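## Task

The cell is paused. Its log reads: 04:59:04 MOVER delid W06 (N1), lid to LP2: done; 04:59:31 MOVER delid W09 (N2), lid to LP1: done; 04:59:58 MOVER delid N06 (N3), lid to LP3: done; 05:01:40 DISPENSER error, run aborted; 05:01:55 AUTO-RECOVER relid LP3 to N3: done; 05:02:26 AUTO-RECOVER stopped by watchdog. Using only this log to tell which unlabelled lid belongs to which plate, seat every plate's own lid fully on it, leave each plate in the nest it started in, and then press CONTINUE. If what you see disagrees with the log, press CALL instead and leave every plate and lid exactly as it began. Pressing RETRY, CONTINUE or SKIP while holding labware, or while any plate at a nest sits above its nest or any lid there is not resting on a plate, fails the job. Nothing may count as done if the robot alone holds it in place at the end: release and move away. Resting on the panel housing, the CALL key or the needed key still counts as clear.

## Robot and tools

Robot: one six-joint arm (big_yam) with a single two-finger parallel gripper and one camera, cam_wrist (504x504), mounted on the wrist. The fingers point along the gripper's +z axis and close along its y axis. The reported hand point, end_effector_position, lies between the finger pads, roughly 1 cm short of the fingertips.

Frames: the scene frame has its origin on the table surface under the arm base, +z up, +y to the left when facing along +x. The base may be slightly tilted. The operator panel (PANEL) is on the robot's left, toward +y. Facing it, keys run left to right: RETRY (white), CONTINUE (green), SKIP (yellow), CALL (blue). The first three are go keys; the job ends the moment one goes down. After CALL the job ends once you stop. A key is pressed by pushing until it latches. Deck labels mark nests (N) and lid parks (LP) in no fixed order.

execute_actions: argument actions, a list holding at most one item. Empty list = LOOK, returns state with pictures. {"rows": [...], "steps": n} = ACT: up to 15 rows, n from 10 to 15 (default 15), each step 1/30 s; a row is used for one step and the last row repeats to fill the steps. {"steps": n} alone = WAIT of up to 300 steps counted from the previous result, reply time included. Optional pictures (boolean) asks for images. A refused call moves nothing.

A row is 7 numbers, each in [-1, 1]: dx, dy, dz, rx, ry, rz, opening. The first six are an offset, expressed in the gripper's own axes, from the gripper pose shown in the latest result that shows it (or, before any such result in the scene and for later calls in the same reply, from where the hand is when the action begins). Every row is measured from that same reference, not chained. Scale: 1.0 = 0.6 m of translation or 180 degrees; rx, ry, rz form a single rotation vector. opening is absolute, not an offset: +1 fully open (0.094 m), -1 closed.

move: target is one such 7-number row, offset as above; speed in m/s, 0.002 to 0.5 (default 0.25), turning capped at twice that in rad/s. It drives a straight path lasting 0.5 to 10 s; the opening is sent at the start. The path ignores obstacles; faster contact and aiming further beyond a surface both hit harder. The result adds a move: line (done, off_target, moving, held, fault) with limits (paced = pose clipped; held = some steps blocked, after which the arm may jump faster) and the distance left to target.

wait: seconds, 0 to 10; sends nothing new. zoom_image: camera "cam_wrist", region [x0, y0, x1, y1] in image pixels from the top-left, at most 504x504. read_manual: section "licences", only licence text. finished_scene: scene = number of the current scene; ends it irrevocably and gives the next task.

Results: the state line gives end_effector_position (m) and end_effector_quat_wxyz in the scene frame; printed position may be off, more at long reach. Joint positions and velocities list waist, shoulder, elbow, wrist pitch, wrist yaw, wrist roll (rad, rad/s), then finger gap (m). Ranges: waist -2.880 to 2.880, shoulder 0.000 to 3.142, elbow 0.000 to 3.019, wrist pitch -1.693 to 1.571, wrist yaw -1.571 to 1.571, wrist roll -2.094 to 2.094. grip_measured is the finger opening on the command scale. "pose unreachable" and HELD mean the clearance check altered or blocked a step. Hand target shows where the controller is currently heading. Joint torques are raw drive outputs with offsets and noise. MOTOR HOT appears from 85 °C; at 100 °C an OVER-TEMPERATURE FAULT drops the arm.

Behaviour: each step's commanded pose is clipped to 70 mm and 16 degrees from the measured pose; position wins over orientation. Motions often end a centimetre or more low; zero offsets let the arm sag, so re-aim toward the wanted pose. Offsets of a few mm may do nothing. Because offsets start from the measured pose, repeating one against a rigid surface does not push harder, but against something yielding it does. Each action's last 10 steps run after its result is returned, before your next action.

Gripping: command about 0.03 below grip_measured for a firm hold, less for a light one. Avoid gripping while pressing keys; release and lift clear before any go key. Do not drop, knock or push things off the table, slam into labware, or press hard.

Each tool is called as name(argument=value, ...) on one line, values as JSON.

## Session

execute_actions(actions=[])

Scene clock: 0.00 s of 9600.00 s.
end_effector_position=(+0.6342, +0.3276, +0.3256) grip_measured=+1.000 end_effector_quat_wxyz=(+0.506, +0.053, +0.729, -0.458)
Joint positions: [ 0.507  1.274  1.47  -0.749  1.054  0.877  0.094]
Joint velocities: [ 0.005 -0.005 -0.002 -0.022  0.037 -0.022  0.   ]
Joint torques (N m, as the arm reports them, + toward a larger angle): no reading
Motor temperatures (°C, as the motors report them): [21 22 23 22 20 22]
Hand target: +0.638, +0.333, +0.327; +0.510, +0.055, +0.729, -0.453

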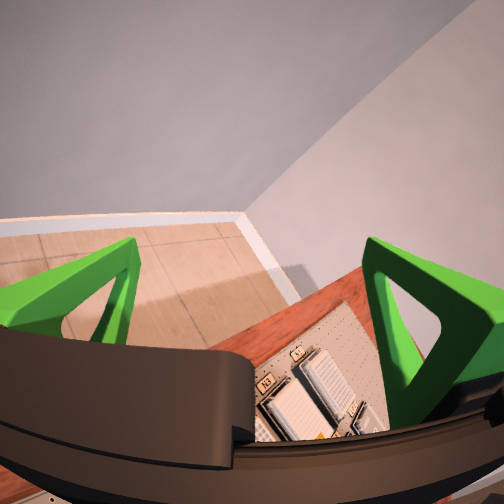

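move(target=[0.528,-0.482,0.327,-0.321,0.355,-0.037,1])

Scene clock: 4.10 s of 9600.00 s.
end_effector_position=(+0.4526, -0.1050, +0.2570) grip_measured=+1.000 end_effector_quat_wxyz=(+0.000, +0.009, +1.000, -0.014)
Joint positions: [-0.478  1.741  0.984 -0.687 -1.018 -0.385  0.094]
Joint velocities: [-0.005 -0.005  0.007 -0.032 -0.037 -0.007  0.   ]
Joint torques (N m, as the arm reports them, + toward a larger angle): [-16.25  -7.07   4.45   0.08  -0.05  -0.09]
Motor temperatures (°C, as the motors report them): [22 22 24 22 20 22]
Hand target: +0.460, -0.107, +0.260; +0.002, +0.001, +1.000, -0.014
Off the commanded pose: 0.019 m, 2 deg.
Kept back: nothing.
move: off_target

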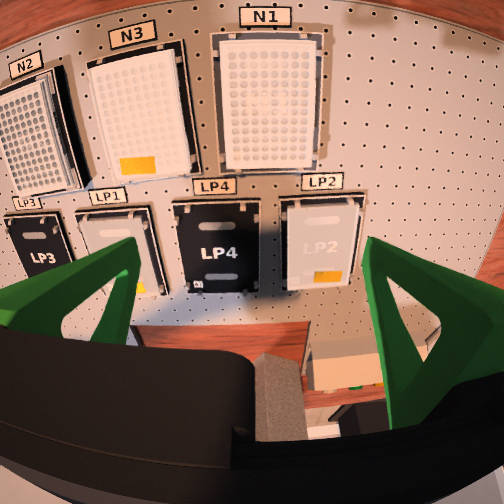

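move(target=[0,-0.2,0.22,-0.12,0,0,1])

zoom_image(camera="cam_wrist", region=[0,30,240,270])

Scene clock: 5.70 s of 9600.00 s.
end_effector_position=(+0.4422, -0.2157, +0.1578) grip_measured=+1.000 end_effector_quat_wxyz=(+0.015, +0.037, +0.989, +0.142)
Joint positions: [-0.453  2.28   1.257 -0.656 -1.312 -0.536  0.094]
Joint velocities: [-0.015  0.005 -0.017 -0.022 -0.037  0.037  0.   ]
Joint torques (N m, as the arm reports them, + toward a larger angle): [-20.7  -11.43   1.34   0.49  -0.18   0.05]
Motor temperatures (°C, as the motors report them): [22 22 24 22 20 22]
Hand target: +0.447, -0.214, +0.161; +0.018, +0.033, +0.989, +0.141
Off the commanded pose: 0.033 m, 5 deg.
Kept back: nothing.
move: held; limits=held; held on 18 of 41 steps, including the last
pose unreachable: on one or more control steps of this call an arm could not follow its commanded pose, so it was not sent that pose on those steps. On the call's last step it was still not sent that pose. It may still have moved: this result reports where it is.
cause: the commanded pose would bring two parts of the arm too close to each other (its wrist (the part past joint 4) and its wrist camera, with joints 5 (wrist yaw) and 6 (wrist roll) between them).

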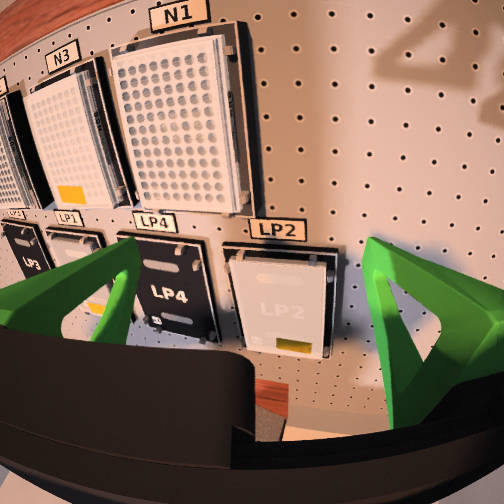

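Region (0, 30, 240, 270) of cam_wrist's 504x504 image, scaled by 2.100, with more detail than that image has.

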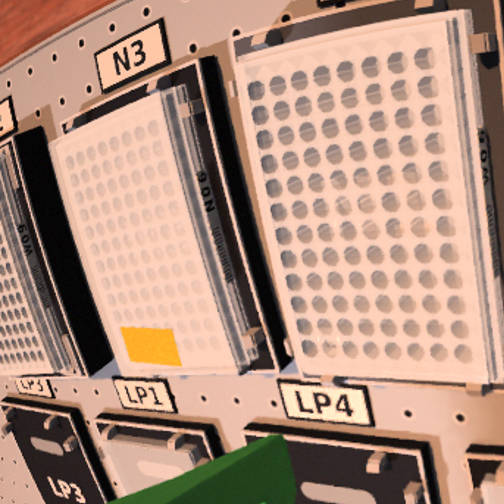

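move(target=[0.275,-0.027,0.135,0.091,0.01,-0.024,1])

Scene clock: 7.57 s of 9600.00 s.
end_effector_position=(+0.2871, -0.1967, +0.0754) grip_measured=+1.000 end_effector_quat_wxyz=(+0.003, -0.011, +1.000, +0.003)
Joint positions: [-0.261  2.301  0.739  0.444 -0.989 -0.04   0.094]
Joint velocities: [-0.005 -0.015  0.017  0.012 -0.022 -0.022  0.   ]
Joint torques (N m, as the arm reports them, + toward a larger angle): [-14.65  -6.08  -3.89   1.16   0.13   0.16]
Motor temperatures (°C, as the motors report them): [22 22 24 22 20 22]
Hand target: +0.278, -0.195, +0.073; -0.003, -0.001, +1.000, +0.003
Off the commanded pose: 0.008 m, 1 deg.
Kept back: nothing.
move: done

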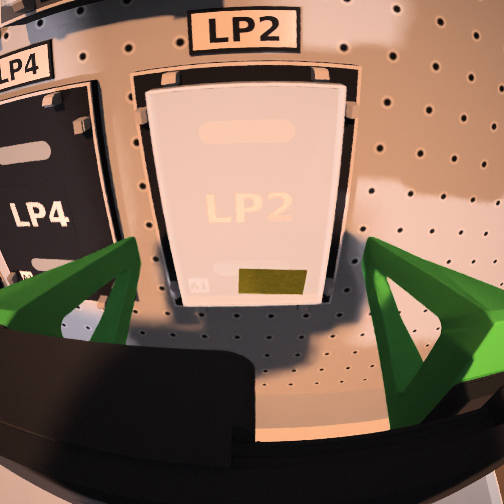

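move(target=[0.003,0.002,0.078,0,0.002,0,1], speed=0.05)

move(target=[0,0,0,0,0,0,0.755])

Scene clock: 9.10 s of 9600.00 s.
end_effector_position=(+0.2885, -0.1958, +0.0353) grip_measured=+1.000 end_effector_quat_wxyz=(+0.003, -0.014, +1.000, +0.001)
Joint positions: [-0.169  2.374  0.781  0.591 -0.942  0.095  0.094]
Joint velocities: [-0.015  0.005  0.012 -0.017 -0.022  0.022  0.   ]
Joint torques (N m, as the arm reports them, + toward a larger angle): [-14.11  -4.82  -3.08   1.45   0.15   0.22]
Motor temperatures (°C, as the motors report them): [22 22 24 22 20 22]
Hand target: +0.285, -0.195, +0.028; -0.001, -0.011, +1.000, +0.004
Off the commanded pose: 0.007 m, 0 deg.
Kept back: nothing.
move: done

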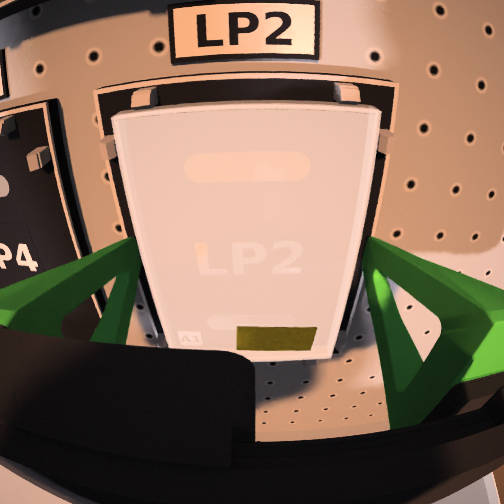

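Scene clock: 9.60 s of 9600.00 s.
end_effector_position=(+0.2885, -0.1957, +0.0353) grip_measured=+0.783 end_effector_quat_wxyz=(+0.003, -0.014, +1.000, +0.002)
Joint positions: [-0.169  2.374  0.781  0.591 -0.942  0.096  0.084]
Joint velocities: [ 0.005  0.005  0.002 -0.017  0.007 -0.051  0.   ]
Joint torques (N m, as the arm reports them, + toward a larger angle): [-15.09  -6.04  -3.68   0.84   0.07   0.04]
Motor temperatures (°C, as the motors report them): [22 22 24 22 20 22]
Hand target: +0.288, -0.196, +0.035; +0.003, -0.014, +1.000, +0.002
Off the commanded pose: 0.000 m, 0 deg.
Kept back: nothing.
move: done

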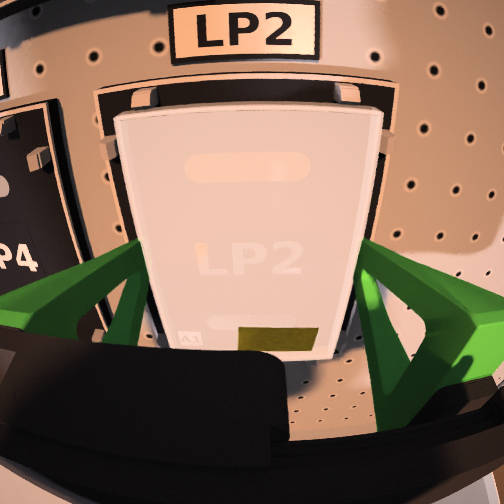

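move(target=[0,0,-0.1,0,0,0,0.755], speed=0.08)

move(target=[-0.3,0.105,0,0,0,0.01,0.755], speed=0.2)

move(target=[0.003,0,0.04,0,0.002,0,0.755], speed=0.04)

Scene clock: 11.47 s of 9600.00 s.
end_effector_position=(+0.2927, -0.1988, +0.0916) grip_measured=+0.783 end_effector_quat_wxyz=(+0.005, -0.012, +1.000, -0.000)
Joint positions: [-0.3    2.266  0.737  0.368 -1.    -0.098  0.084]
Joint velocities: [-0.005 -0.005 -0.007 -0.002  0.007 -0.051  0.   ]
Joint torques (N m, as the arm reports them, + toward a larger angle): [-16.32  -8.45  -3.55   0.1   -0.05  -0.1 ]
Motor temperatures (°C, as the motors report them): [22 22 24 22 20 22]
Hand target: +0.289, -0.196, +0.096; +0.004, -0.014, +1.000, -0.000
Off the commanded pose: 0.006 m, 0 deg.
Kept back: nothing.
move: done

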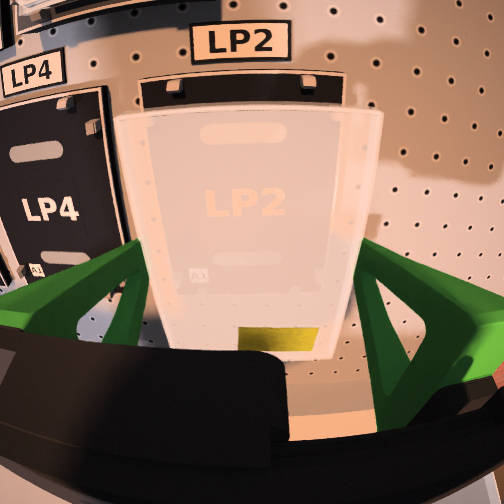

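Scene clock: 12.87 s of 9600.00 s.
end_effector_position=(+0.4758, -0.1357, +0.0971) grip_measured=+0.783 end_effector_quat_wxyz=(+0.014, -0.005, +1.000, -0.002)
Joint positions: [-0.223  2.025  1.037 -0.04  -0.962  0.066  0.084]
Joint velocities: [ 0.005 -0.005  0.022  0.022 -0.037  0.022  0.   ]
Joint torques (N m, as the arm reports them, + toward a larger angle): [-16.21 -10.09  -0.21   0.18   0.14   0.18]
Motor temperatures (°C, as the motors report them): [22 22 24 22 20 22]
Hand target: +0.471, -0.130, +0.091; +0.005, +0.003, +1.000, +0.001
Off the commanded pose: 0.007 m, 1 deg.
Kept back: nothing.
move: done

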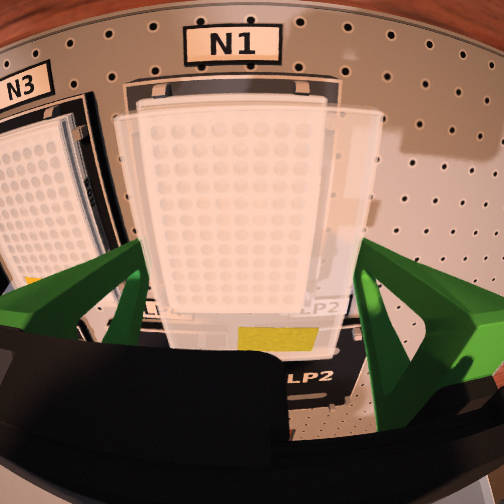

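Scene clock: 13.83 s of 9600.00 s.
end_effector_position=(+0.4759, -0.1362, +0.0829) grip_measured=+0.783 end_effector_quat_wxyz=(+0.015, -0.006, +1.000, -0.004)
Joint positions: [-0.199  2.047  1.044  0.004 -0.945  0.099  0.084]
Joint velocities: [-0.005 -0.005 -0.002  0.002 -0.051 -0.007  0.001]
Joint torques (N m, as the arm reports them, + toward a larger angle): [-16.5   -8.56   0.49   1.21   0.17   0.19]
Motor temperatures (°C, as the motors report them): [22 22 24 22 20 22]
Hand target: +0.474, -0.136, +0.073; +0.011, -0.005, +1.000, -0.001
Off the commanded pose: 0.010 m, 1 deg.
Kept back: nothing.
move: done

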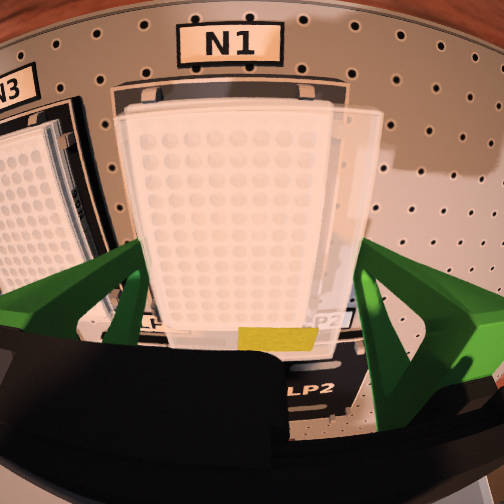

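move(target=[0.01,0.015,0.034,-0.002,0.009,0,0.755], speed=0.04)

Scene clock: 15.30 s of 9600.00 s.
end_effector_position=(+0.4718, -0.1276, +0.0714) grip_measured=+0.783 end_effector_quat_wxyz=(+0.005, -0.009, +1.000, -0.002)
Joint positions: [-0.171  2.047  1.044  0.004 -0.935  0.108  0.084]
Joint velocities: [-0.015 -0.005 -0.007 -0.012 -0.007 -0.051  0.   ]
Joint torques (N m, as the arm reports them, + toward a larger angle): [-17.26  -8.25   0.3    1.16   0.17   0.19]
Motor temperatures (°C, as the motors report them): [22 22 24 22 20 22]
Hand target: +0.470, -0.127, +0.062; +0.000, -0.006, +1.000, -0.000
Off the commanded pose: 0.009 m, 1 deg.
Kept back: nothing.
move: done

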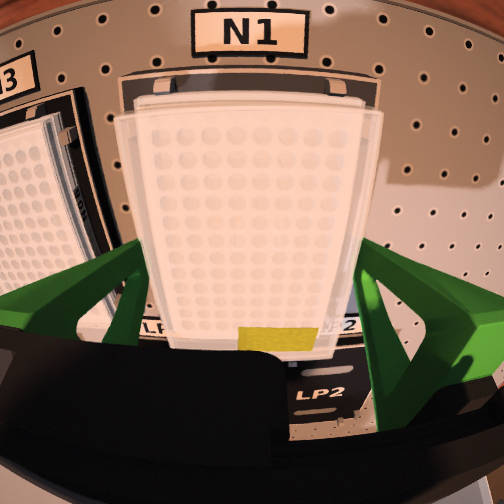

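move(target=[0.001,0.001,0.034,-0.001,0.002,0.003,0.755], speed=0.03)

Scene clock: 16.43 s of 9600.00 s.
end_effector_position=(+0.4774, -0.1285, +0.0659) grip_measured=+0.783 end_effector_quat_wxyz=(+0.010, -0.008, +1.000, -0.004)
Joint positions: [-0.163  2.058  1.056  0.028 -0.925  0.134  0.084]
Joint velocities: [-0.015 -0.005 -0.012  0.017  0.066  0.037 -0.001]
Joint torques (N m, as the arm reports them, + toward a larger angle): [-15.6   -7.88   0.17   1.37   0.18   0.25]
Motor temperatures (°C, as the motors report them): [22 22 24 22 20 22]
Hand target: +0.471, -0.127, +0.051; +0.001, -0.004, +1.000, -0.001
Off the commanded pose: 0.016 m, 1 deg.
Kept back: nothing.
move: off_target

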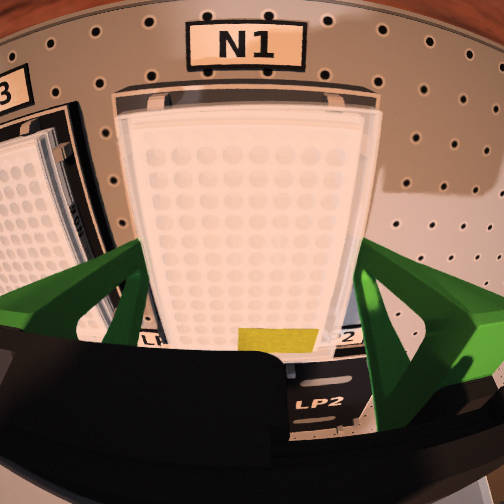

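move(target=[0.013,0.004,0.004,-0.006,0.011,0,0.755], speed=0.02)

move(target=[0.006,0.005,0.024,0,0.002,0.002,0.755], speed=0.015)

Scene clock: 17.90 s of 9600.00 s.
end_effector_position=(+0.4703, -0.1266, +0.0661) grip_measured=+0.783 end_effector_quat_wxyz=(-0.002, -0.003, +1.000, +0.003)
Joint positions: [-0.164  2.058  1.056 -0.01  -0.943  0.112  0.084]
Joint velocities: [-0.005  0.005  0.002 -0.002 -0.007  0.037  0.   ]
Joint torques (N m, as the arm reports them, + toward a larger angle): [-17.16  -9.8    0.08  -0.16  -0.08  -0.09]
Motor temperatures (°C, as the motors report them): [22 22 24 22 20 22]
Hand target: +0.470, -0.126, +0.063; -0.007, -0.008, +1.000, +0.005
Off the commanded pose: 0.003 m, 1 deg.
Kept back: nothing.
move: done

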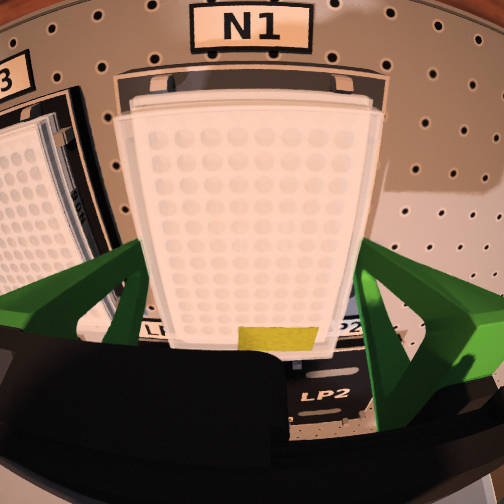

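Scene clock: 19.13 s of 9600.00 s.
end_effector_position=(+0.4730, -0.1257, +0.0635) grip_measured=+0.783 end_effector_quat_wxyz=(+0.002, -0.002, +1.000, -0.001)
Joint positions: [-0.157  2.058  1.056  0.01  -0.931  0.133  0.084]
Joint velocities: [-0.015 -0.005 -0.002  0.007 -0.037  0.081 -0.   ]
Joint torques (N m, as the arm reports them, + toward a larger angle): [-16.38  -9.4   -0.55   1.16   0.1    0.21]
Motor temperatures (°C, as the motors report them): [22 22 24 22 20 22]
Hand target: +0.466, -0.123, +0.052; -0.006, -0.000, +1.000, +0.003
Off the commanded pose: 0.014 m, 1 deg.
Kept back: nothing.
move: off_target

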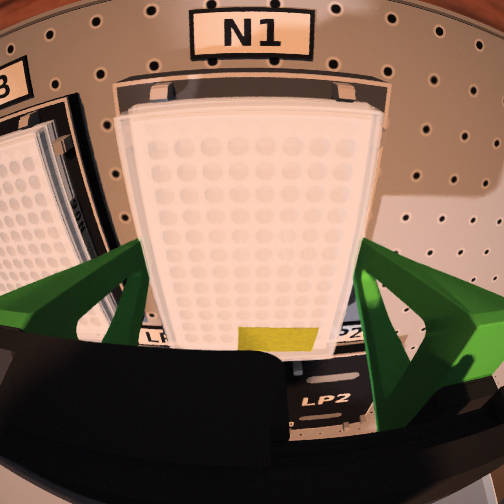

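move(target=[0.006,-0.006,0.022,0,0.004,0,0.755], speed=0.015)

move(target=[0,0,0,0,0,0,1])

move(target=[0,0,-0.05,0,0,0,1], speed=0.08)

Scene clock: 20.60 s of 9600.00 s.
end_effector_position=(+0.4734, -0.1274, +0.0625) grip_measured=+0.783 end_effector_quat_wxyz=(+0.002, -0.002, +1.000, -0.002)
Joint positions: [-0.157  2.062  1.06   0.01  -0.929  0.133  0.084]
Joint velocities: [-0.005 -0.015  0.012  0.007 -0.051  0.022  0.   ]
Joint torques (N m, as the arm reports them, + toward a larger angle): [-16.65  -8.21   0.27   0.92   0.27   0.13]
Motor temperatures (°C, as the motors report them): [22 22 24 22 20 22]
Hand target: +0.469, -0.130, +0.051; -0.004, -0.002, +1.000, -0.001
Off the commanded pose: 0.013 m, 1 deg.
Kept back: nothing.
move: off_target

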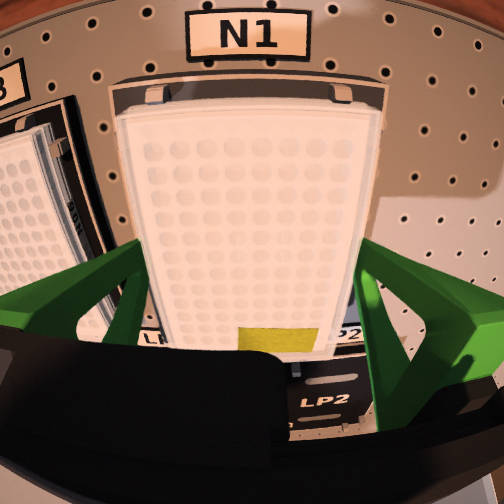

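Scene clock: 21.10 s of 9600.00 s.
end_effector_position=(+0.4734, -0.1273, +0.0625) grip_measured=+1.000 end_effector_quat_wxyz=(+0.002, -0.002, +1.000, -0.002)
Joint positions: [-0.157  2.062  1.06   0.01  -0.93   0.133  0.094]
Joint velocities: [-0.015  0.005 -0.032 -0.012 -0.022 -0.081  0.   ]
Joint torques (N m, as the arm reports them, + toward a larger angle): [-17.15 -10.19  -0.77   0.58   0.04   0.03]
Motor temperatures (°C, as the motors report them): [22 22 24 22 20 22]
Hand target: +0.473, -0.127, +0.063; +0.002, -0.002, +1.000, -0.002
Off the commanded pose: 0.000 m, 0 deg.
Kept back: nothing.
move: done

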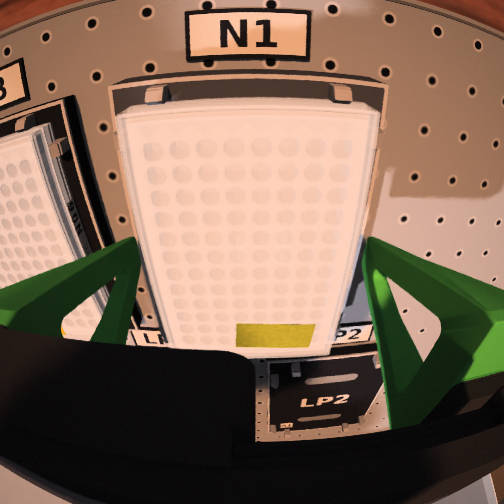

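Scene clock: 21.93 s of 9600.00 s.
end_effector_position=(+0.4743, -0.1288, +0.0888) grip_measured=+1.000 end_effector_quat_wxyz=(+0.003, +0.002, +1.000, -0.002)
Joint positions: [-0.201  2.023  1.045 -0.062 -0.951  0.081  0.094]
Joint velocities: [-0.005 -0.005  0.007 -0.002 -0.066  0.007  0.   ]
Joint torques (N m, as the arm reports them, + toward a larger angle): [-18.08 -11.23  -0.49   0.27  -0.07  -0.11]
Motor temperatures (°C, as the motors report them): [22 22 24 22 20 22]
Hand target: +0.474, -0.127, +0.093; +0.002, -0.002, +1.000, -0.002
Off the commanded pose: 0.004 m, 0 deg.
Kept back: nothing.
move: done

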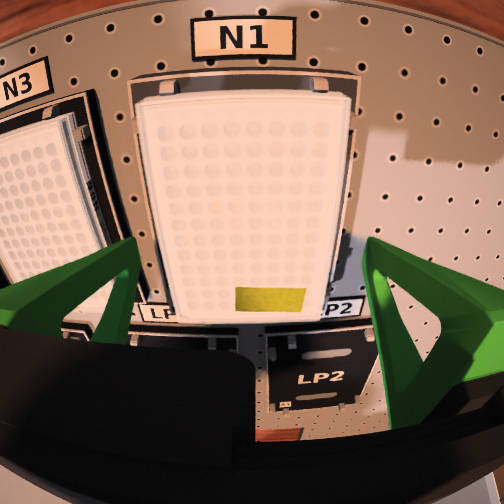

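Seems seated.

move(target=[0.32,0.335,0,0,0,0,1])

move(target=[0,0,0.055,0,0,0,1], speed=0.08)

Scene clock: 23.90 s of 9600.00 s.
end_effector_position=(+0.2876, +0.0773, +0.0815) grip_measured=+1.000 end_effector_quat_wxyz=(-0.001, -0.003, +1.000, +0.002)
Joint positions: [ 0.258  1.506  0.404  0.423 -0.654  0.568  0.094]
Joint velocities: [-0.005 -0.005  0.002 -0.007 -0.051  0.037  0.   ]
Joint torques (N m, as the arm reports them, + toward a larger angle): [-7.64 -9.16 -4.95  1.36  0.25  0.25]
Motor temperatures (°C, as the motors report them): [22 22 24 22 20 22]
Hand target: +0.283, +0.076, +0.084; +0.000, +0.005, +1.000, +0.002
Off the commanded pose: 0.008 m, 1 deg.
Kept back: nothing.
move: done

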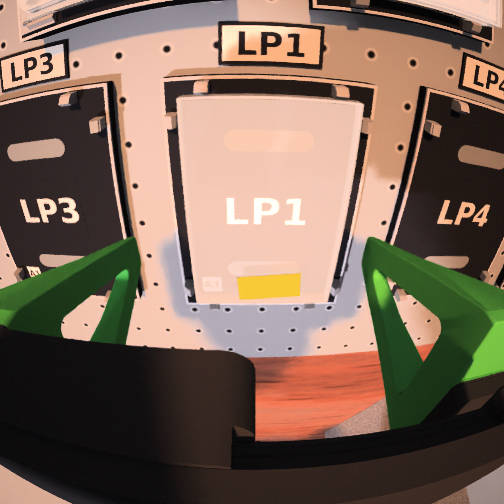

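Scene clock: 24.67 s of 9600.00 s.
end_effector_position=(+0.2876, +0.0753, +0.0528) grip_measured=+1.000 end_effector_quat_wxyz=(-0.000, -0.006, +1.000, -0.000)
Joint positions: [ 0.311  1.608  0.444  0.507 -0.608  0.601  0.094]
Joint velocities: [-0.005 -0.005 -0.017  0.012 -0.051  0.037  0.   ]
Joint torques (N m, as the arm reports them, + toward a larger angle): [-7.04 -7.68 -3.86  1.38  0.18  0.18]
Motor temperatures (°C, as the motors report them): [22 22 24 22 20 22]
Hand target: +0.287, +0.077, +0.048; -0.002, -0.002, +1.000, +0.002
Off the commanded pose: 0.005 m, 0 deg.
Kept back: nothing.
move: done

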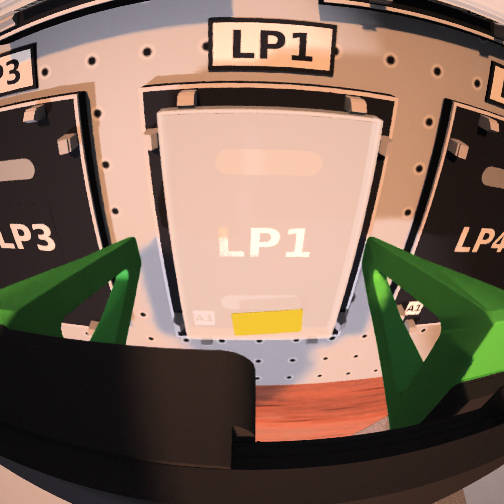

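move(target=[0.008,-0.007,0.043,0,0,0.013,1], speed=0.04)

move(target=[0,0,0,0,0,0,0.755])

Scene clock: 25.93 s of 9600.00 s.
end_effector_position=(+0.2853, +0.0696, +0.0338) grip_measured=+1.000 end_effector_quat_wxyz=(+0.003, +0.010, +1.000, -0.002)
Joint positions: [ 0.339  1.687  0.467  0.578 -0.579  0.654  0.094]
Joint velocities: [-0.005 -0.005  0.012  0.002 -0.066  0.007  0.   ]
Joint torques (N m, as the arm reports them, + toward a larger angle): [-6.04 -6.58 -4.15  1.27  0.24  0.28]
Motor temperatures (°C, as the motors report them): [22 22 24 22 20 22]
Hand target: +0.282, +0.071, +0.027; -0.001, +0.015, +1.000, +0.000
Off the commanded pose: 0.007 m, 1 deg.
Kept back: nothing.
move: done

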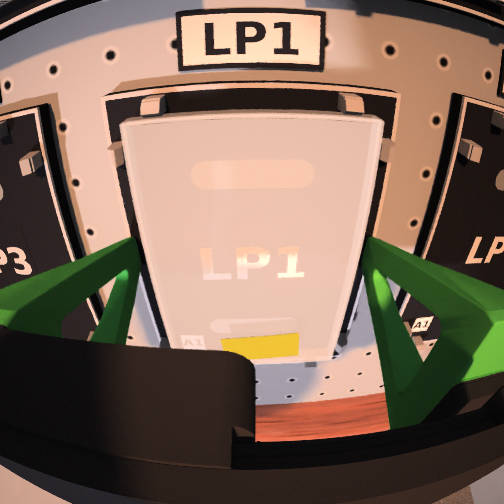

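Scene clock: 26.43 s of 9600.00 s.
end_effector_position=(+0.2857, +0.0687, +0.0341) grip_measured=+0.782 end_effector_quat_wxyz=(+0.003, +0.010, +1.000, -0.003)
Joint positions: [ 0.337  1.687  0.467  0.578 -0.579  0.654  0.084]
Joint velocities: [-0.005  0.005 -0.046  0.002 -0.007  0.037 -0.   ]
Joint torques (N m, as the arm reports them, + toward a larger angle): [-7.49 -8.77 -4.9   0.79  0.09  0.04]
Motor temperatures (°C, as the motors report them): [22 22 24 22 20 22]
Hand target: +0.285, +0.069, +0.034; +0.003, +0.010, +1.000, -0.002
Off the commanded pose: 0.001 m, 0 deg.
Kept back: nothing.
move: done

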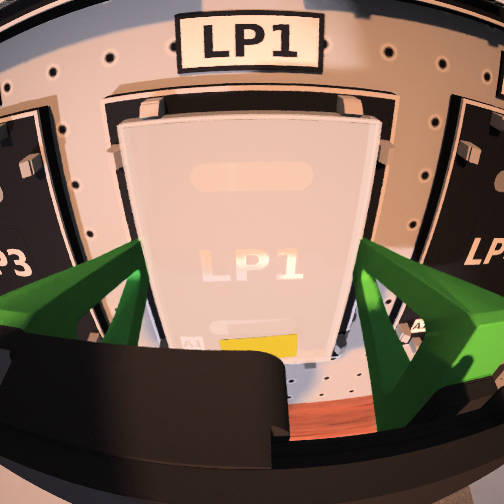

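move(target=[0,0,-0.11,0,0,0,0.752], speed=0.08)

move(target=[-0.295,0.095,0,0,0.003,-0.006,0.752], speed=0.2)

Scene clock: 27.90 s of 9600.00 s.
end_effector_position=(+0.2934, +0.0744, +0.0960) grip_measured=+0.782 end_effector_quat_wxyz=(+0.008, +0.010, +1.000, +0.001)
Joint positions: [ 0.218  1.463  0.391  0.392 -0.673  0.572  0.084]
Joint velocities: [ 0.005 -0.005 -0.007 -0.032 -0.022 -0.051 -0.001]
Joint torques (N m, as the arm reports them, + toward a larger angle): [-7.82 -8.89 -4.53 -0.09 -0.02 -0.09]
Motor temperatures (°C, as the motors report them): [22 22 24 22 20 22]
Hand target: +0.286, +0.070, +0.100; +0.004, +0.009, +1.000, -0.004
Off the commanded pose: 0.011 m, 1 deg.
Kept back: nothing.
move: off_target

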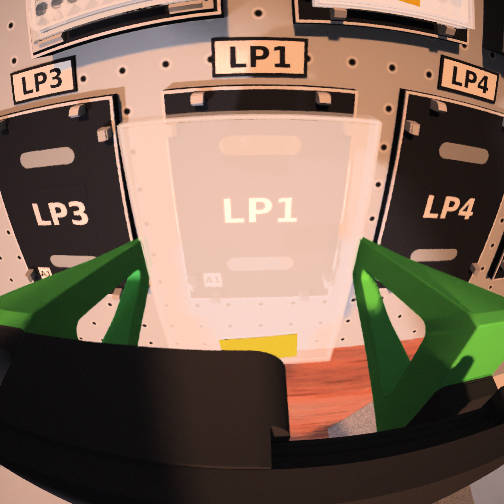

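Scene clock: 29.40 s of 9600.00 s.
end_effector_position=(+0.4763, +0.1407, +0.1017) grip_measured=+0.782 end_effector_quat_wxyz=(+0.013, -0.007, +1.000, +0.007)
Joint positions: [ 0.14   1.457  0.898 -0.144 -0.739  0.486  0.084]
Joint velocities: [-0.024 -0.005  0.002 -0.002 -0.066  0.081 -0.   ]
Joint torques (N m, as the arm reports them, + toward a larger angle): [-11.05 -10.84   0.74   0.08  -0.01  -0.14]
Motor temperatures (°C, as the motors report them): [22 22 24 22 20 22]
Hand target: +0.471, +0.129, +0.098; +0.004, -0.000, +1.000, +0.000
Off the commanded pose: 0.014 m, 2 deg.
Kept back: nothing.
move: off_target

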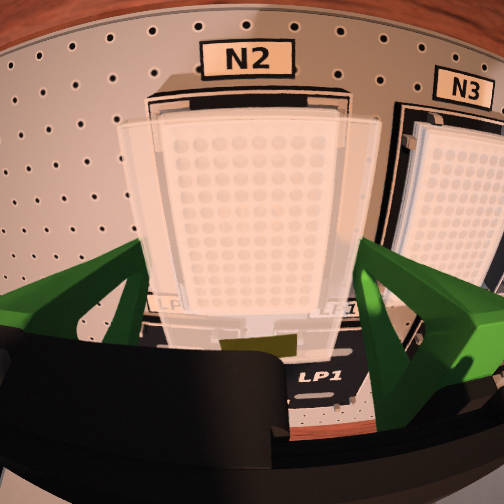

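move(target=[0.011,0.003,0.058,0.004,0.007,-0.002,0.752], speed=0.05)

Scene clock: 30.67 s of 9600.00 s.
end_effector_position=(+0.4693, +0.1406, +0.0748) grip_measured=+0.782 end_effector_quat_wxyz=(+0.004, -0.012, +1.000, -0.002)
Joint positions: [ 0.189  1.507  0.913 -0.115 -0.696  0.496  0.084]
Joint velocities: [-0.015 -0.005 -0.007  0.012  0.022  0.037  0.   ]
Joint torques (N m, as the arm reports them, + toward a larger angle): [-9.13 -9.4   1.22  1.63  0.19  0.17]
Motor temperatures (°C, as the motors report them): [22 22 24 22 20 22]
Hand target: +0.470, +0.142, +0.067; +0.002, -0.009, +1.000, +0.001
Off the commanded pose: 0.008 m, 0 deg.
Kept back: nothing.
move: done

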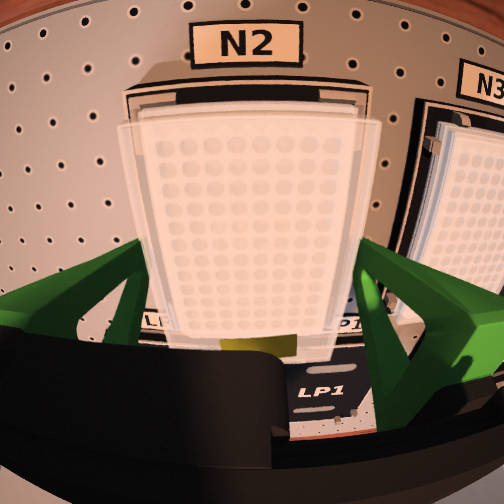

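move(target=[0.001,0.005,0.033,-0.002,0.002,0.002,0.752], speed=0.04)

Scene clock: 31.73 s of 9600.00 s.
end_effector_position=(+0.4683, +0.1415, +0.0633) grip_measured=+0.782 end_effector_quat_wxyz=(+0.002, -0.011, +1.000, -0.001)
Joint positions: [ 0.207  1.53   0.922 -0.093 -0.684  0.512  0.084]
Joint velocities: [-0.005 -0.015  0.007 -0.007 -0.022  0.022  0.   ]
Joint torques (N m, as the arm reports them, + toward a larger angle): [ -9.39 -11.49   1.08   1.24   0.22   0.25]
Motor temperatures (°C, as the motors report them): [22 22 24 22 20 22]
Hand target: +0.469, +0.143, +0.055; +0.000, -0.008, +1.000, +0.001
Off the commanded pose: 0.009 m, 0 deg.
Kept back: nothing.
move: done

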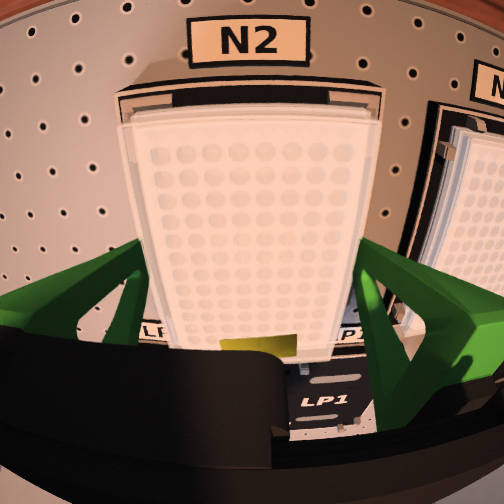

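move(target=[-0.002,0.002,0.02,0,0,0,0.752], speed=0.015)

move(target=[0,0,0,0,0,0,1])

move(target=[0,0,-0.06,0,0,0,1], speed=0.08)

move(target=[0,0.17,-0.02,0.12,0.12,-0.48,1], speed=0.4)

zoom_image(camera="cam_wrist", region=[120,140,390,360])

Scene clock: 33.20 s of 9600.00 s.
end_effector_position=(+0.4685, +0.1398, +0.0609) grip_measured=+0.782 end_effector_quat_wxyz=(+0.005, -0.012, +1.000, -0.005)
Joint positions: [ 0.21   1.536  0.922 -0.086 -0.674  0.513  0.084]
Joint velocities: [-0.015 -0.005  0.007 -0.017  0.037  0.007 -0.001]
Joint torques (N m, as the arm reports them, + toward a larger angle): [ -9.96 -10.85   1.45   1.49   0.18   0.2 ]
Motor temperatures (°C, as the motors report them): [22 22 24 22 20 22]
Hand target: +0.469, +0.143, +0.051; +0.002, -0.011, +1.000, -0.001
Off the commanded pose: 0.010 m, 0 deg.
Kept back: nothing.
move: done

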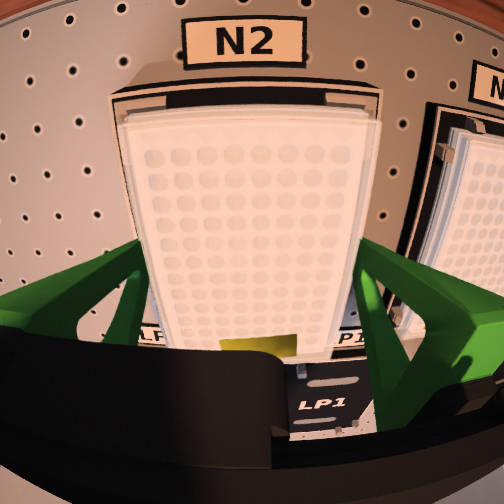

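Scene clock: 33.70 s of 9600.00 s.
end_effector_position=(+0.4685, +0.1398, +0.0609) grip_measured=+1.000 end_effector_quat_wxyz=(+0.005, -0.012, +1.000, -0.005)
Joint positions: [ 0.21   1.536  0.922 -0.086 -0.674  0.513  0.094]
Joint velocities: [-0.005  0.005 -0.002 -0.002  0.007 -0.066  0.   ]
Joint torques (N m, as the arm reports them, + toward a larger angle): [-10.55 -13.13   0.26   0.57   0.06   0.01]
Motor temperatures (°C, as the motors report them): [22 22 24 22 20 22]
Hand target: +0.468, +0.140, +0.061; +0.005, -0.012, +1.000, -0.005
Off the commanded pose: 0.000 m, 0 deg.
Kept back: nothing.
move: done

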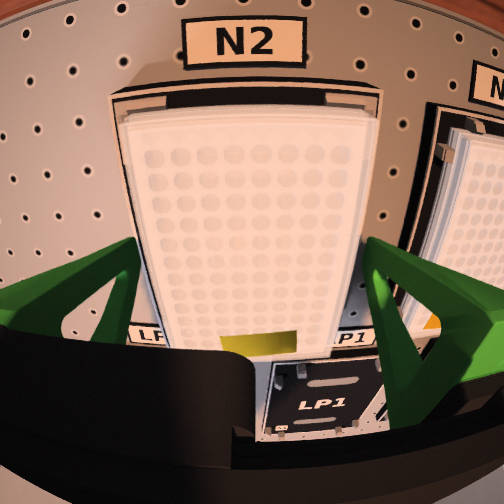

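Scene clock: 34.53 s of 9600.00 s.
end_effector_position=(+0.4712, +0.1425, +0.0937) grip_measured=+1.000 end_effector_quat_wxyz=(+0.007, -0.009, +1.000, -0.003)
Joint positions: [ 0.163  1.463  0.902 -0.155 -0.71   0.483  0.094]
Joint velocities: [-0.005 -0.015 -0.007  0.002  0.007 -0.037  0.   ]
Joint torques (N m, as the arm reports them, + toward a larger angle): [-10.6  -13.71   0.09  -0.06   0.05  -0.13]
Motor temperatures (°C, as the motors report them): [22 22 24 22 20 22]
Hand target: +0.468, +0.141, +0.097; +0.005, -0.012, +1.000, -0.005
Off the commanded pose: 0.005 m, 0 deg.
Kept back: nothing.
move: done

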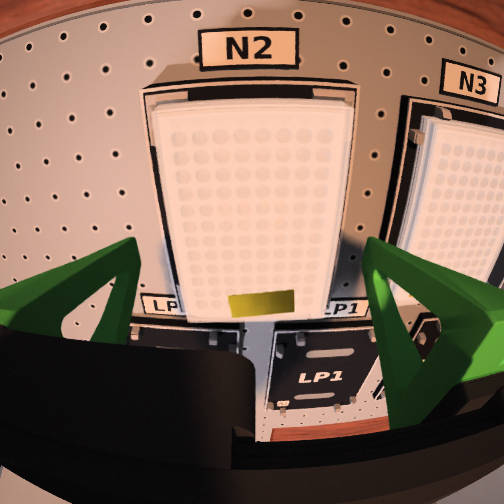

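Scene clock: 37.17 s of 9600.00 s.
end_effector_position=(+0.4633, +0.2317, +0.0956) grip_measured=+1.000 end_effector_quat_wxyz=(+0.169, +0.667, -0.703, +0.179)
Joint positions: [ 0.461  1.373  1.163 -0.71  -0.092 -0.896  0.094]
Joint velocities: [ 0.005 -0.005  0.027 -0.012 -0.066 -0.095  0.   ]
Joint torques (N m, as the arm reports them, + toward a larger angle): [ -6.68 -18.61   3.94  -0.55   0.35  -0.14]
Motor temperatures (°C, as the motors report them): [22 22 24 22 20 22]
Hand target: +0.468, +0.245, +0.101; +0.161, +0.678, -0.695, +0.177
Off the commanded pose: 0.017 m, 2 deg.
Kept back: nothing.
move: off_target

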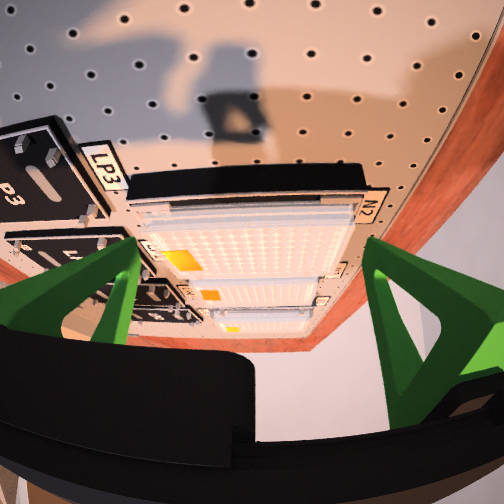

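Region (120, 140, 390, 360) of cam_wrist's 504x504 image, scaled by 1.867, with more detail than that image has; it fills the top 411 rows of this view, and the rest is white.

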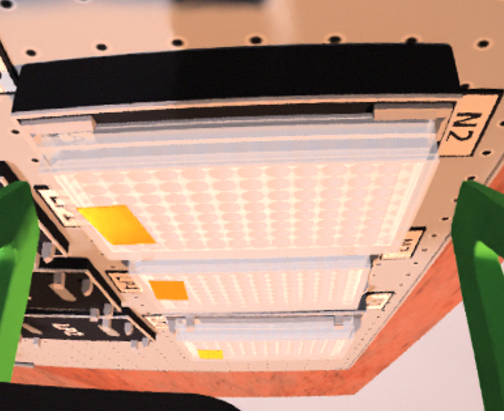

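move(target=[0.237,-0.01,0.11,-0.125,-0.125,0.47,-1], speed=0.4)

Scene clock: 40.17 s of 9600.00 s.
end_effector_position=(+0.4673, +0.0808, +0.1138) grip_measured=-0.982 end_effector_quat_wxyz=(+0.005, -0.023, +1.000, +0.001)
Joint positions: [ 0.036  1.524  0.863 -0.14  -0.813  0.335  0.001]
Joint velocities: [-0.005  0.005  0.017 -0.002 -0.007  0.022 -0.001]
Joint torques (N m, as the arm reports them, + toward a larger angle): [-11.25  -9.35   0.27   1.29  -0.02   0.23]
Motor temperatures (°C, as the motors report them): [22 22 24 22 20 22]
Hand target: +0.465, +0.074, +0.111; +0.004, -0.011, +1.000, +0.001
Off the commanded pose: 0.011 m, 2 deg.
Kept back: nothing.
move: off_target

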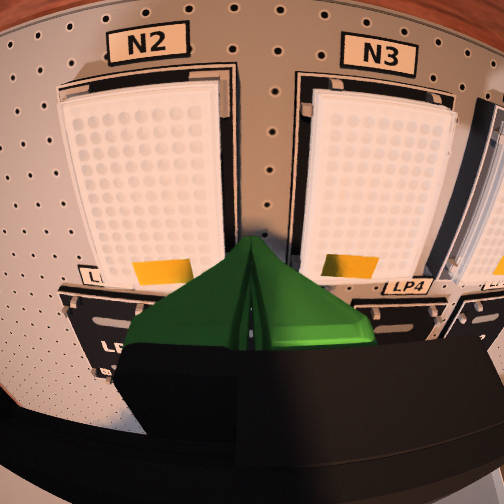

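move(target=[0.015,0,0.108,0,0,0,-1], speed=0.08)

move(target=[0,0.046,0,0,0,0,-1], speed=0.02)

move(target=[0,-0.03,-0.07,0,0,0,-1], speed=0.08)

move(target=[-0.02,0.28,-0.02,0.12,0.12,-0.47,1], speed=0.4)

zoom_image(camera="cam_wrist", region=[120,140,390,360])

Scene clock: 41.90 s of 9600.00 s.
end_effector_position=(+0.4596, +0.0791, +0.0566) grip_measured=-0.982 end_effector_quat_wxyz=(+0.007, -0.026, +1.000, +0.000)
Joint positions: [ 0.132  1.638  0.878  0.029 -0.739  0.425  0.001]
Joint velocities: [ 0.005  0.005 -0.017  0.002  0.022  0.11   0.001]
Joint torques (N m, as the arm reports them, + toward a larger angle): [-10.92  -9.97   0.01   1.27   0.18   0.21]
Motor temperatures (°C, as the motors report them): [22 22 24 22 20 22]
Hand target: +0.458, +0.080, +0.049; +0.004, -0.022, +1.000, +0.002
Off the commanded pose: 0.008 m, 0 deg.
Kept back: nothing.
move: done

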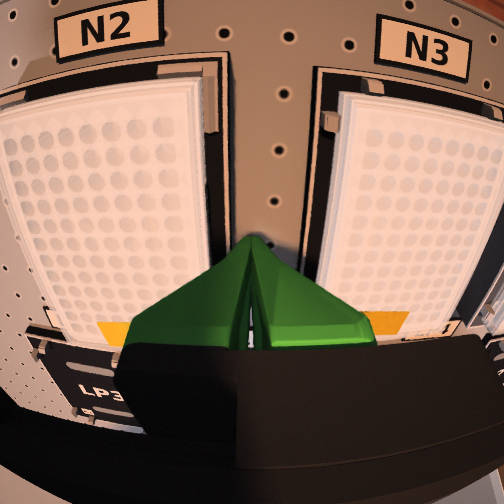

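Scene clock: 43.50 s of 9600.00 s.
end_effector_position=(+0.4608, +0.0931, +0.0570) grip_measured=-0.982 end_effector_quat_wxyz=(+0.011, -0.025, +1.000, -0.006)
Joint positions: [ 0.155  1.609  0.878  0.016 -0.707  0.449  0.001]
Joint velocities: [ 0.005 -0.005 -0.002 -0.002  0.081  0.095  0.001]
Joint torques (N m, as the arm reports them, + toward a larger angle): [ -9.9  -13.78  -0.2    0.17   0.05   0.2 ]
Motor temperatures (°C, as the motors report them): [22 22 24 22 20 22]
Hand target: +0.458, +0.107, +0.056; +0.007, -0.025, +1.000, +0.000
Off the commanded pose: 0.014 m, 1 deg.
Kept back: nothing.
move: off_target

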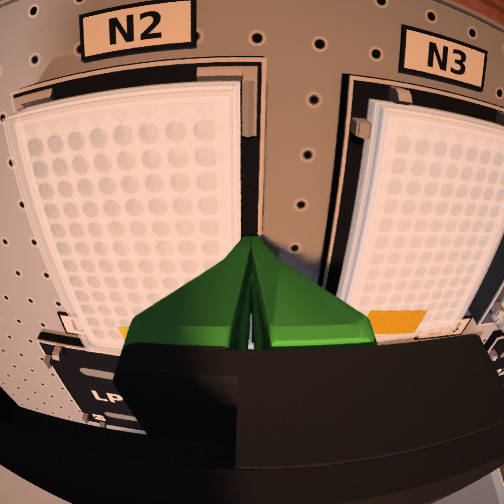

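Scene clock: 44.43 s of 9600.00 s.
end_effector_position=(+0.4631, +0.0752, +0.0957) grip_measured=-0.982 end_effector_quat_wxyz=(+0.013, -0.020, +1.000, -0.006)
Joint positions: [ 0.066  1.559  0.849 -0.056 -0.772  0.379  0.001]
Joint velocities: [-0.005 -0.005 -0.002  0.002 -0.051 -0.037 -0.001]
Joint torques (N m, as the arm reports them, + toward a larger angle): [-13.18 -12.18  -0.47   0.08  -0.03  -0.08]
Motor temperatures (°C, as the motors report them): [22 22 24 22 20 22]
Hand target: +0.461, +0.076, +0.100; +0.012, -0.025, +1.000, -0.007
Off the commanded pose: 0.004 m, 1 deg.
Kept back: nothing.
move: done

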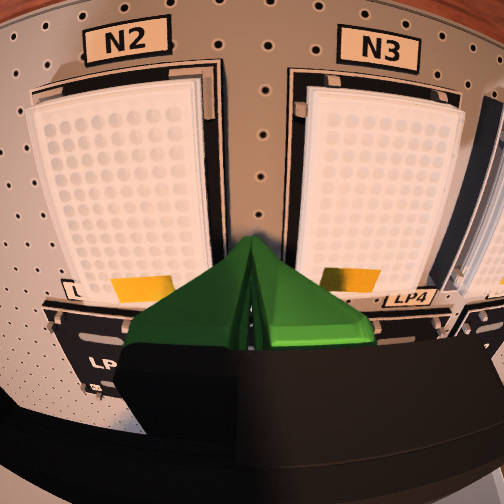

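Scene clock: 47.00 s of 9600.00 s.
end_effector_position=(+0.4624, +0.2335, +0.0955) grip_measured=+1.000 end_effector_quat_wxyz=(+0.164, +0.663, -0.707, +0.186)
Joint positions: [ 0.469  1.368  1.156 -0.699 -0.077 -0.873  0.094]
Joint velocities: [-0.015  0.005 -0.027  0.007  0.007 -0.022  0.   ]
Joint torques (N m, as the arm reports them, + toward a larger angle): [ -7.33 -18.13   3.64  -0.61   0.35  -0.11]
Motor temperatures (°C, as the motors report them): [22 22 24 22 20 22]
Hand target: +0.467, +0.245, +0.101; +0.158, +0.672, -0.699, +0.184
Off the commanded pose: 0.016 m, 2 deg.
Kept back: nothing.
move: off_target

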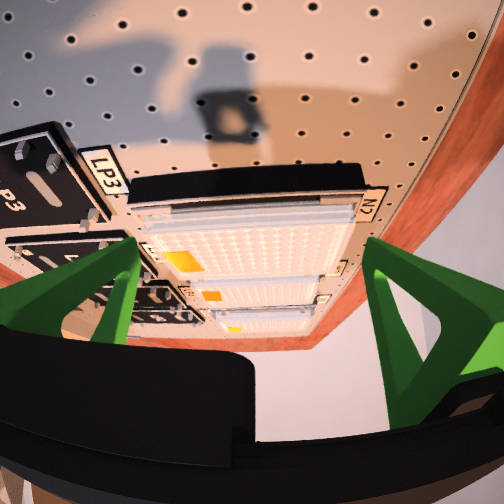

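Region (120, 140, 390, 360) of cam_wrist's 504x504 image, scaled by 1.867, with more detail than that image has; it fills the top 411 rows of this view, and the rest is white.

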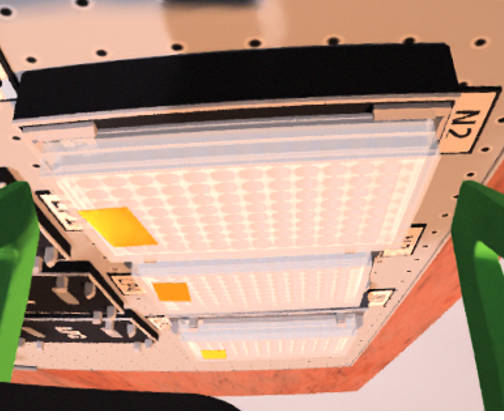

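move(target=[0.83,0.22,0.23,-0.125,-0.125,0.47,-1], speed=0.3)

move(target=[0.45,0,0.06,0,0,0,-1], speed=0.15)

Scene clock: 50.70 s of 9600.00 s.
end_effector_position=(+0.3014, -0.2670, +0.2256) grip_measured=-0.982 end_effector_quat_wxyz=(+0.019, +0.002, +1.000, -0.013)
Joint positions: [-0.684  2.219  0.911 -0.419 -1.039 -0.748  0.001]
Joint velocities: [-0.015 -0.005  0.012 -0.032  0.022  0.007 -0.001]
Joint torques (N m, as the arm reports them, + toward a larger angle): [-16.14  -7.67   3.5   -0.08  -0.15  -0.1 ]
Motor temperatures (°C, as the motors report them): [22 22 24 22 20 22]
Hand target: +0.307, -0.269, +0.225; +0.019, -0.009, +1.000, -0.011
Off the commanded pose: 0.020 m, 2 deg.
Kept back: nothing.
move: off_target

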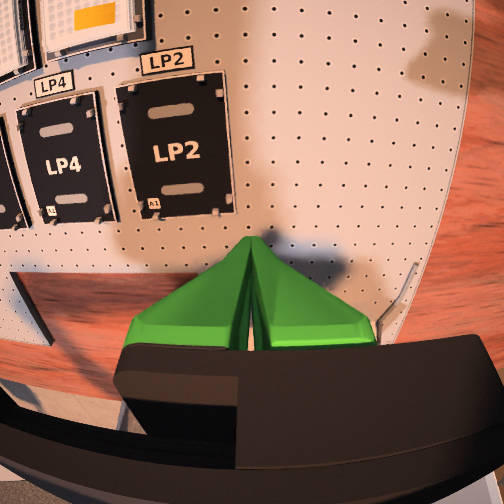

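Scene clock: 53.13 s of 9600.00 s.
end_effector_position=(+0.0292, -0.2667, +0.1852) grip_measured=-0.982 end_effector_quat_wxyz=(+0.019, +0.009, +1.000, -0.022)
Joint positions: [-1.071  2.761  0.712 -0.165 -0.871 -1.333  0.001]
Joint velocities: [-0.015 -0.005  0.017 -0.002 -0.007 -0.022  0.   ]
Joint torques (N m, as the arm reports them, + toward a larger angle): [-11.96  -7.99   2.25   0.05  -0.03  -0.12]
Motor temperatures (°C, as the motors report them): [22 22 24 22 20 22]
Hand target: +0.029, -0.271, +0.185; +0.019, +0.003, +1.000, -0.021
Off the commanded pose: 0.007 m, 1 deg.
Kept back: nothing.
move: done

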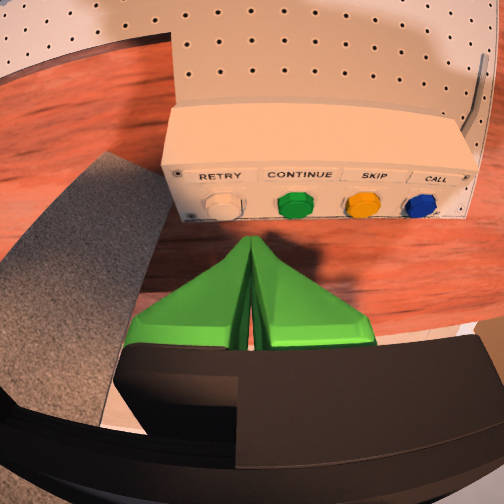

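move(target=[0.047,-0.052,0.11,0,0,0,-1], speed=0.08)

Scene clock: 54.90 s of 9600.00 s.
end_effector_position=(+0.0059, -0.2993, +0.1232) grip_measured=-0.982 end_effector_quat_wxyz=(+0.023, +0.004, +1.000, -0.021)
Joint positions: [-0.904  2.975  0.81   0.138 -0.967 -1.108  0.001]
Joint velocities: [ 0.005 -0.005  0.027  0.017 -0.022 -0.007 -0.   ]
Joint torques (N m, as the arm reports them, + toward a larger angle): [-9.84 -6.62 -0.5   1.33 -0.13  0.18]
Motor temperatures (°C, as the motors report them): [22 22 24 22 20 22]
Hand target: +0.002, -0.298, +0.119; +0.020, +0.008, +1.000, -0.018
Off the commanded pose: 0.005 m, 1 deg.
Kept back: nothing.
move: done

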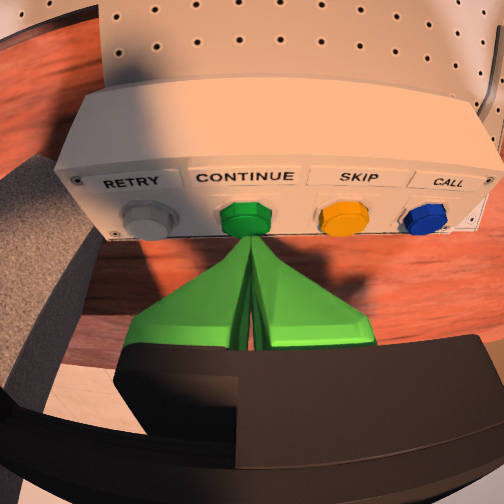

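move(target=[0.006,0.004,0.085,0,0,0,-1], speed=0.03)

Scene clock: 56.33 s of 9600.00 s.
end_effector_position=(+0.0135, -0.3027, +0.0952) grip_measured=-0.982 end_effector_quat_wxyz=(+0.031, +0.001, +0.999, -0.023)
Joint positions: [-0.747  3.031  0.805  0.455 -1.03  -0.818  0.001]
Joint velocities: [-0.005  0.005 -0.012  0.017 -0.037  0.007  0.   ]
Joint torques (N m, as the arm reports them, + toward a larger angle): no reading
Motor temperatures (°C, as the motors report them): [22 22 24 22 20 22]
Kept back: nothing.
move: unfinished (the scene ended)
The task's run has ended: the event that ends the task has happened.

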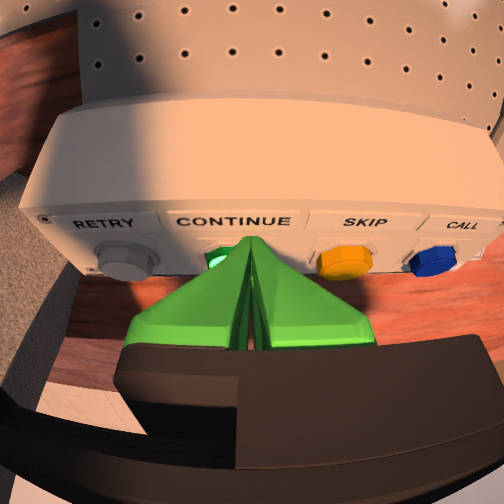

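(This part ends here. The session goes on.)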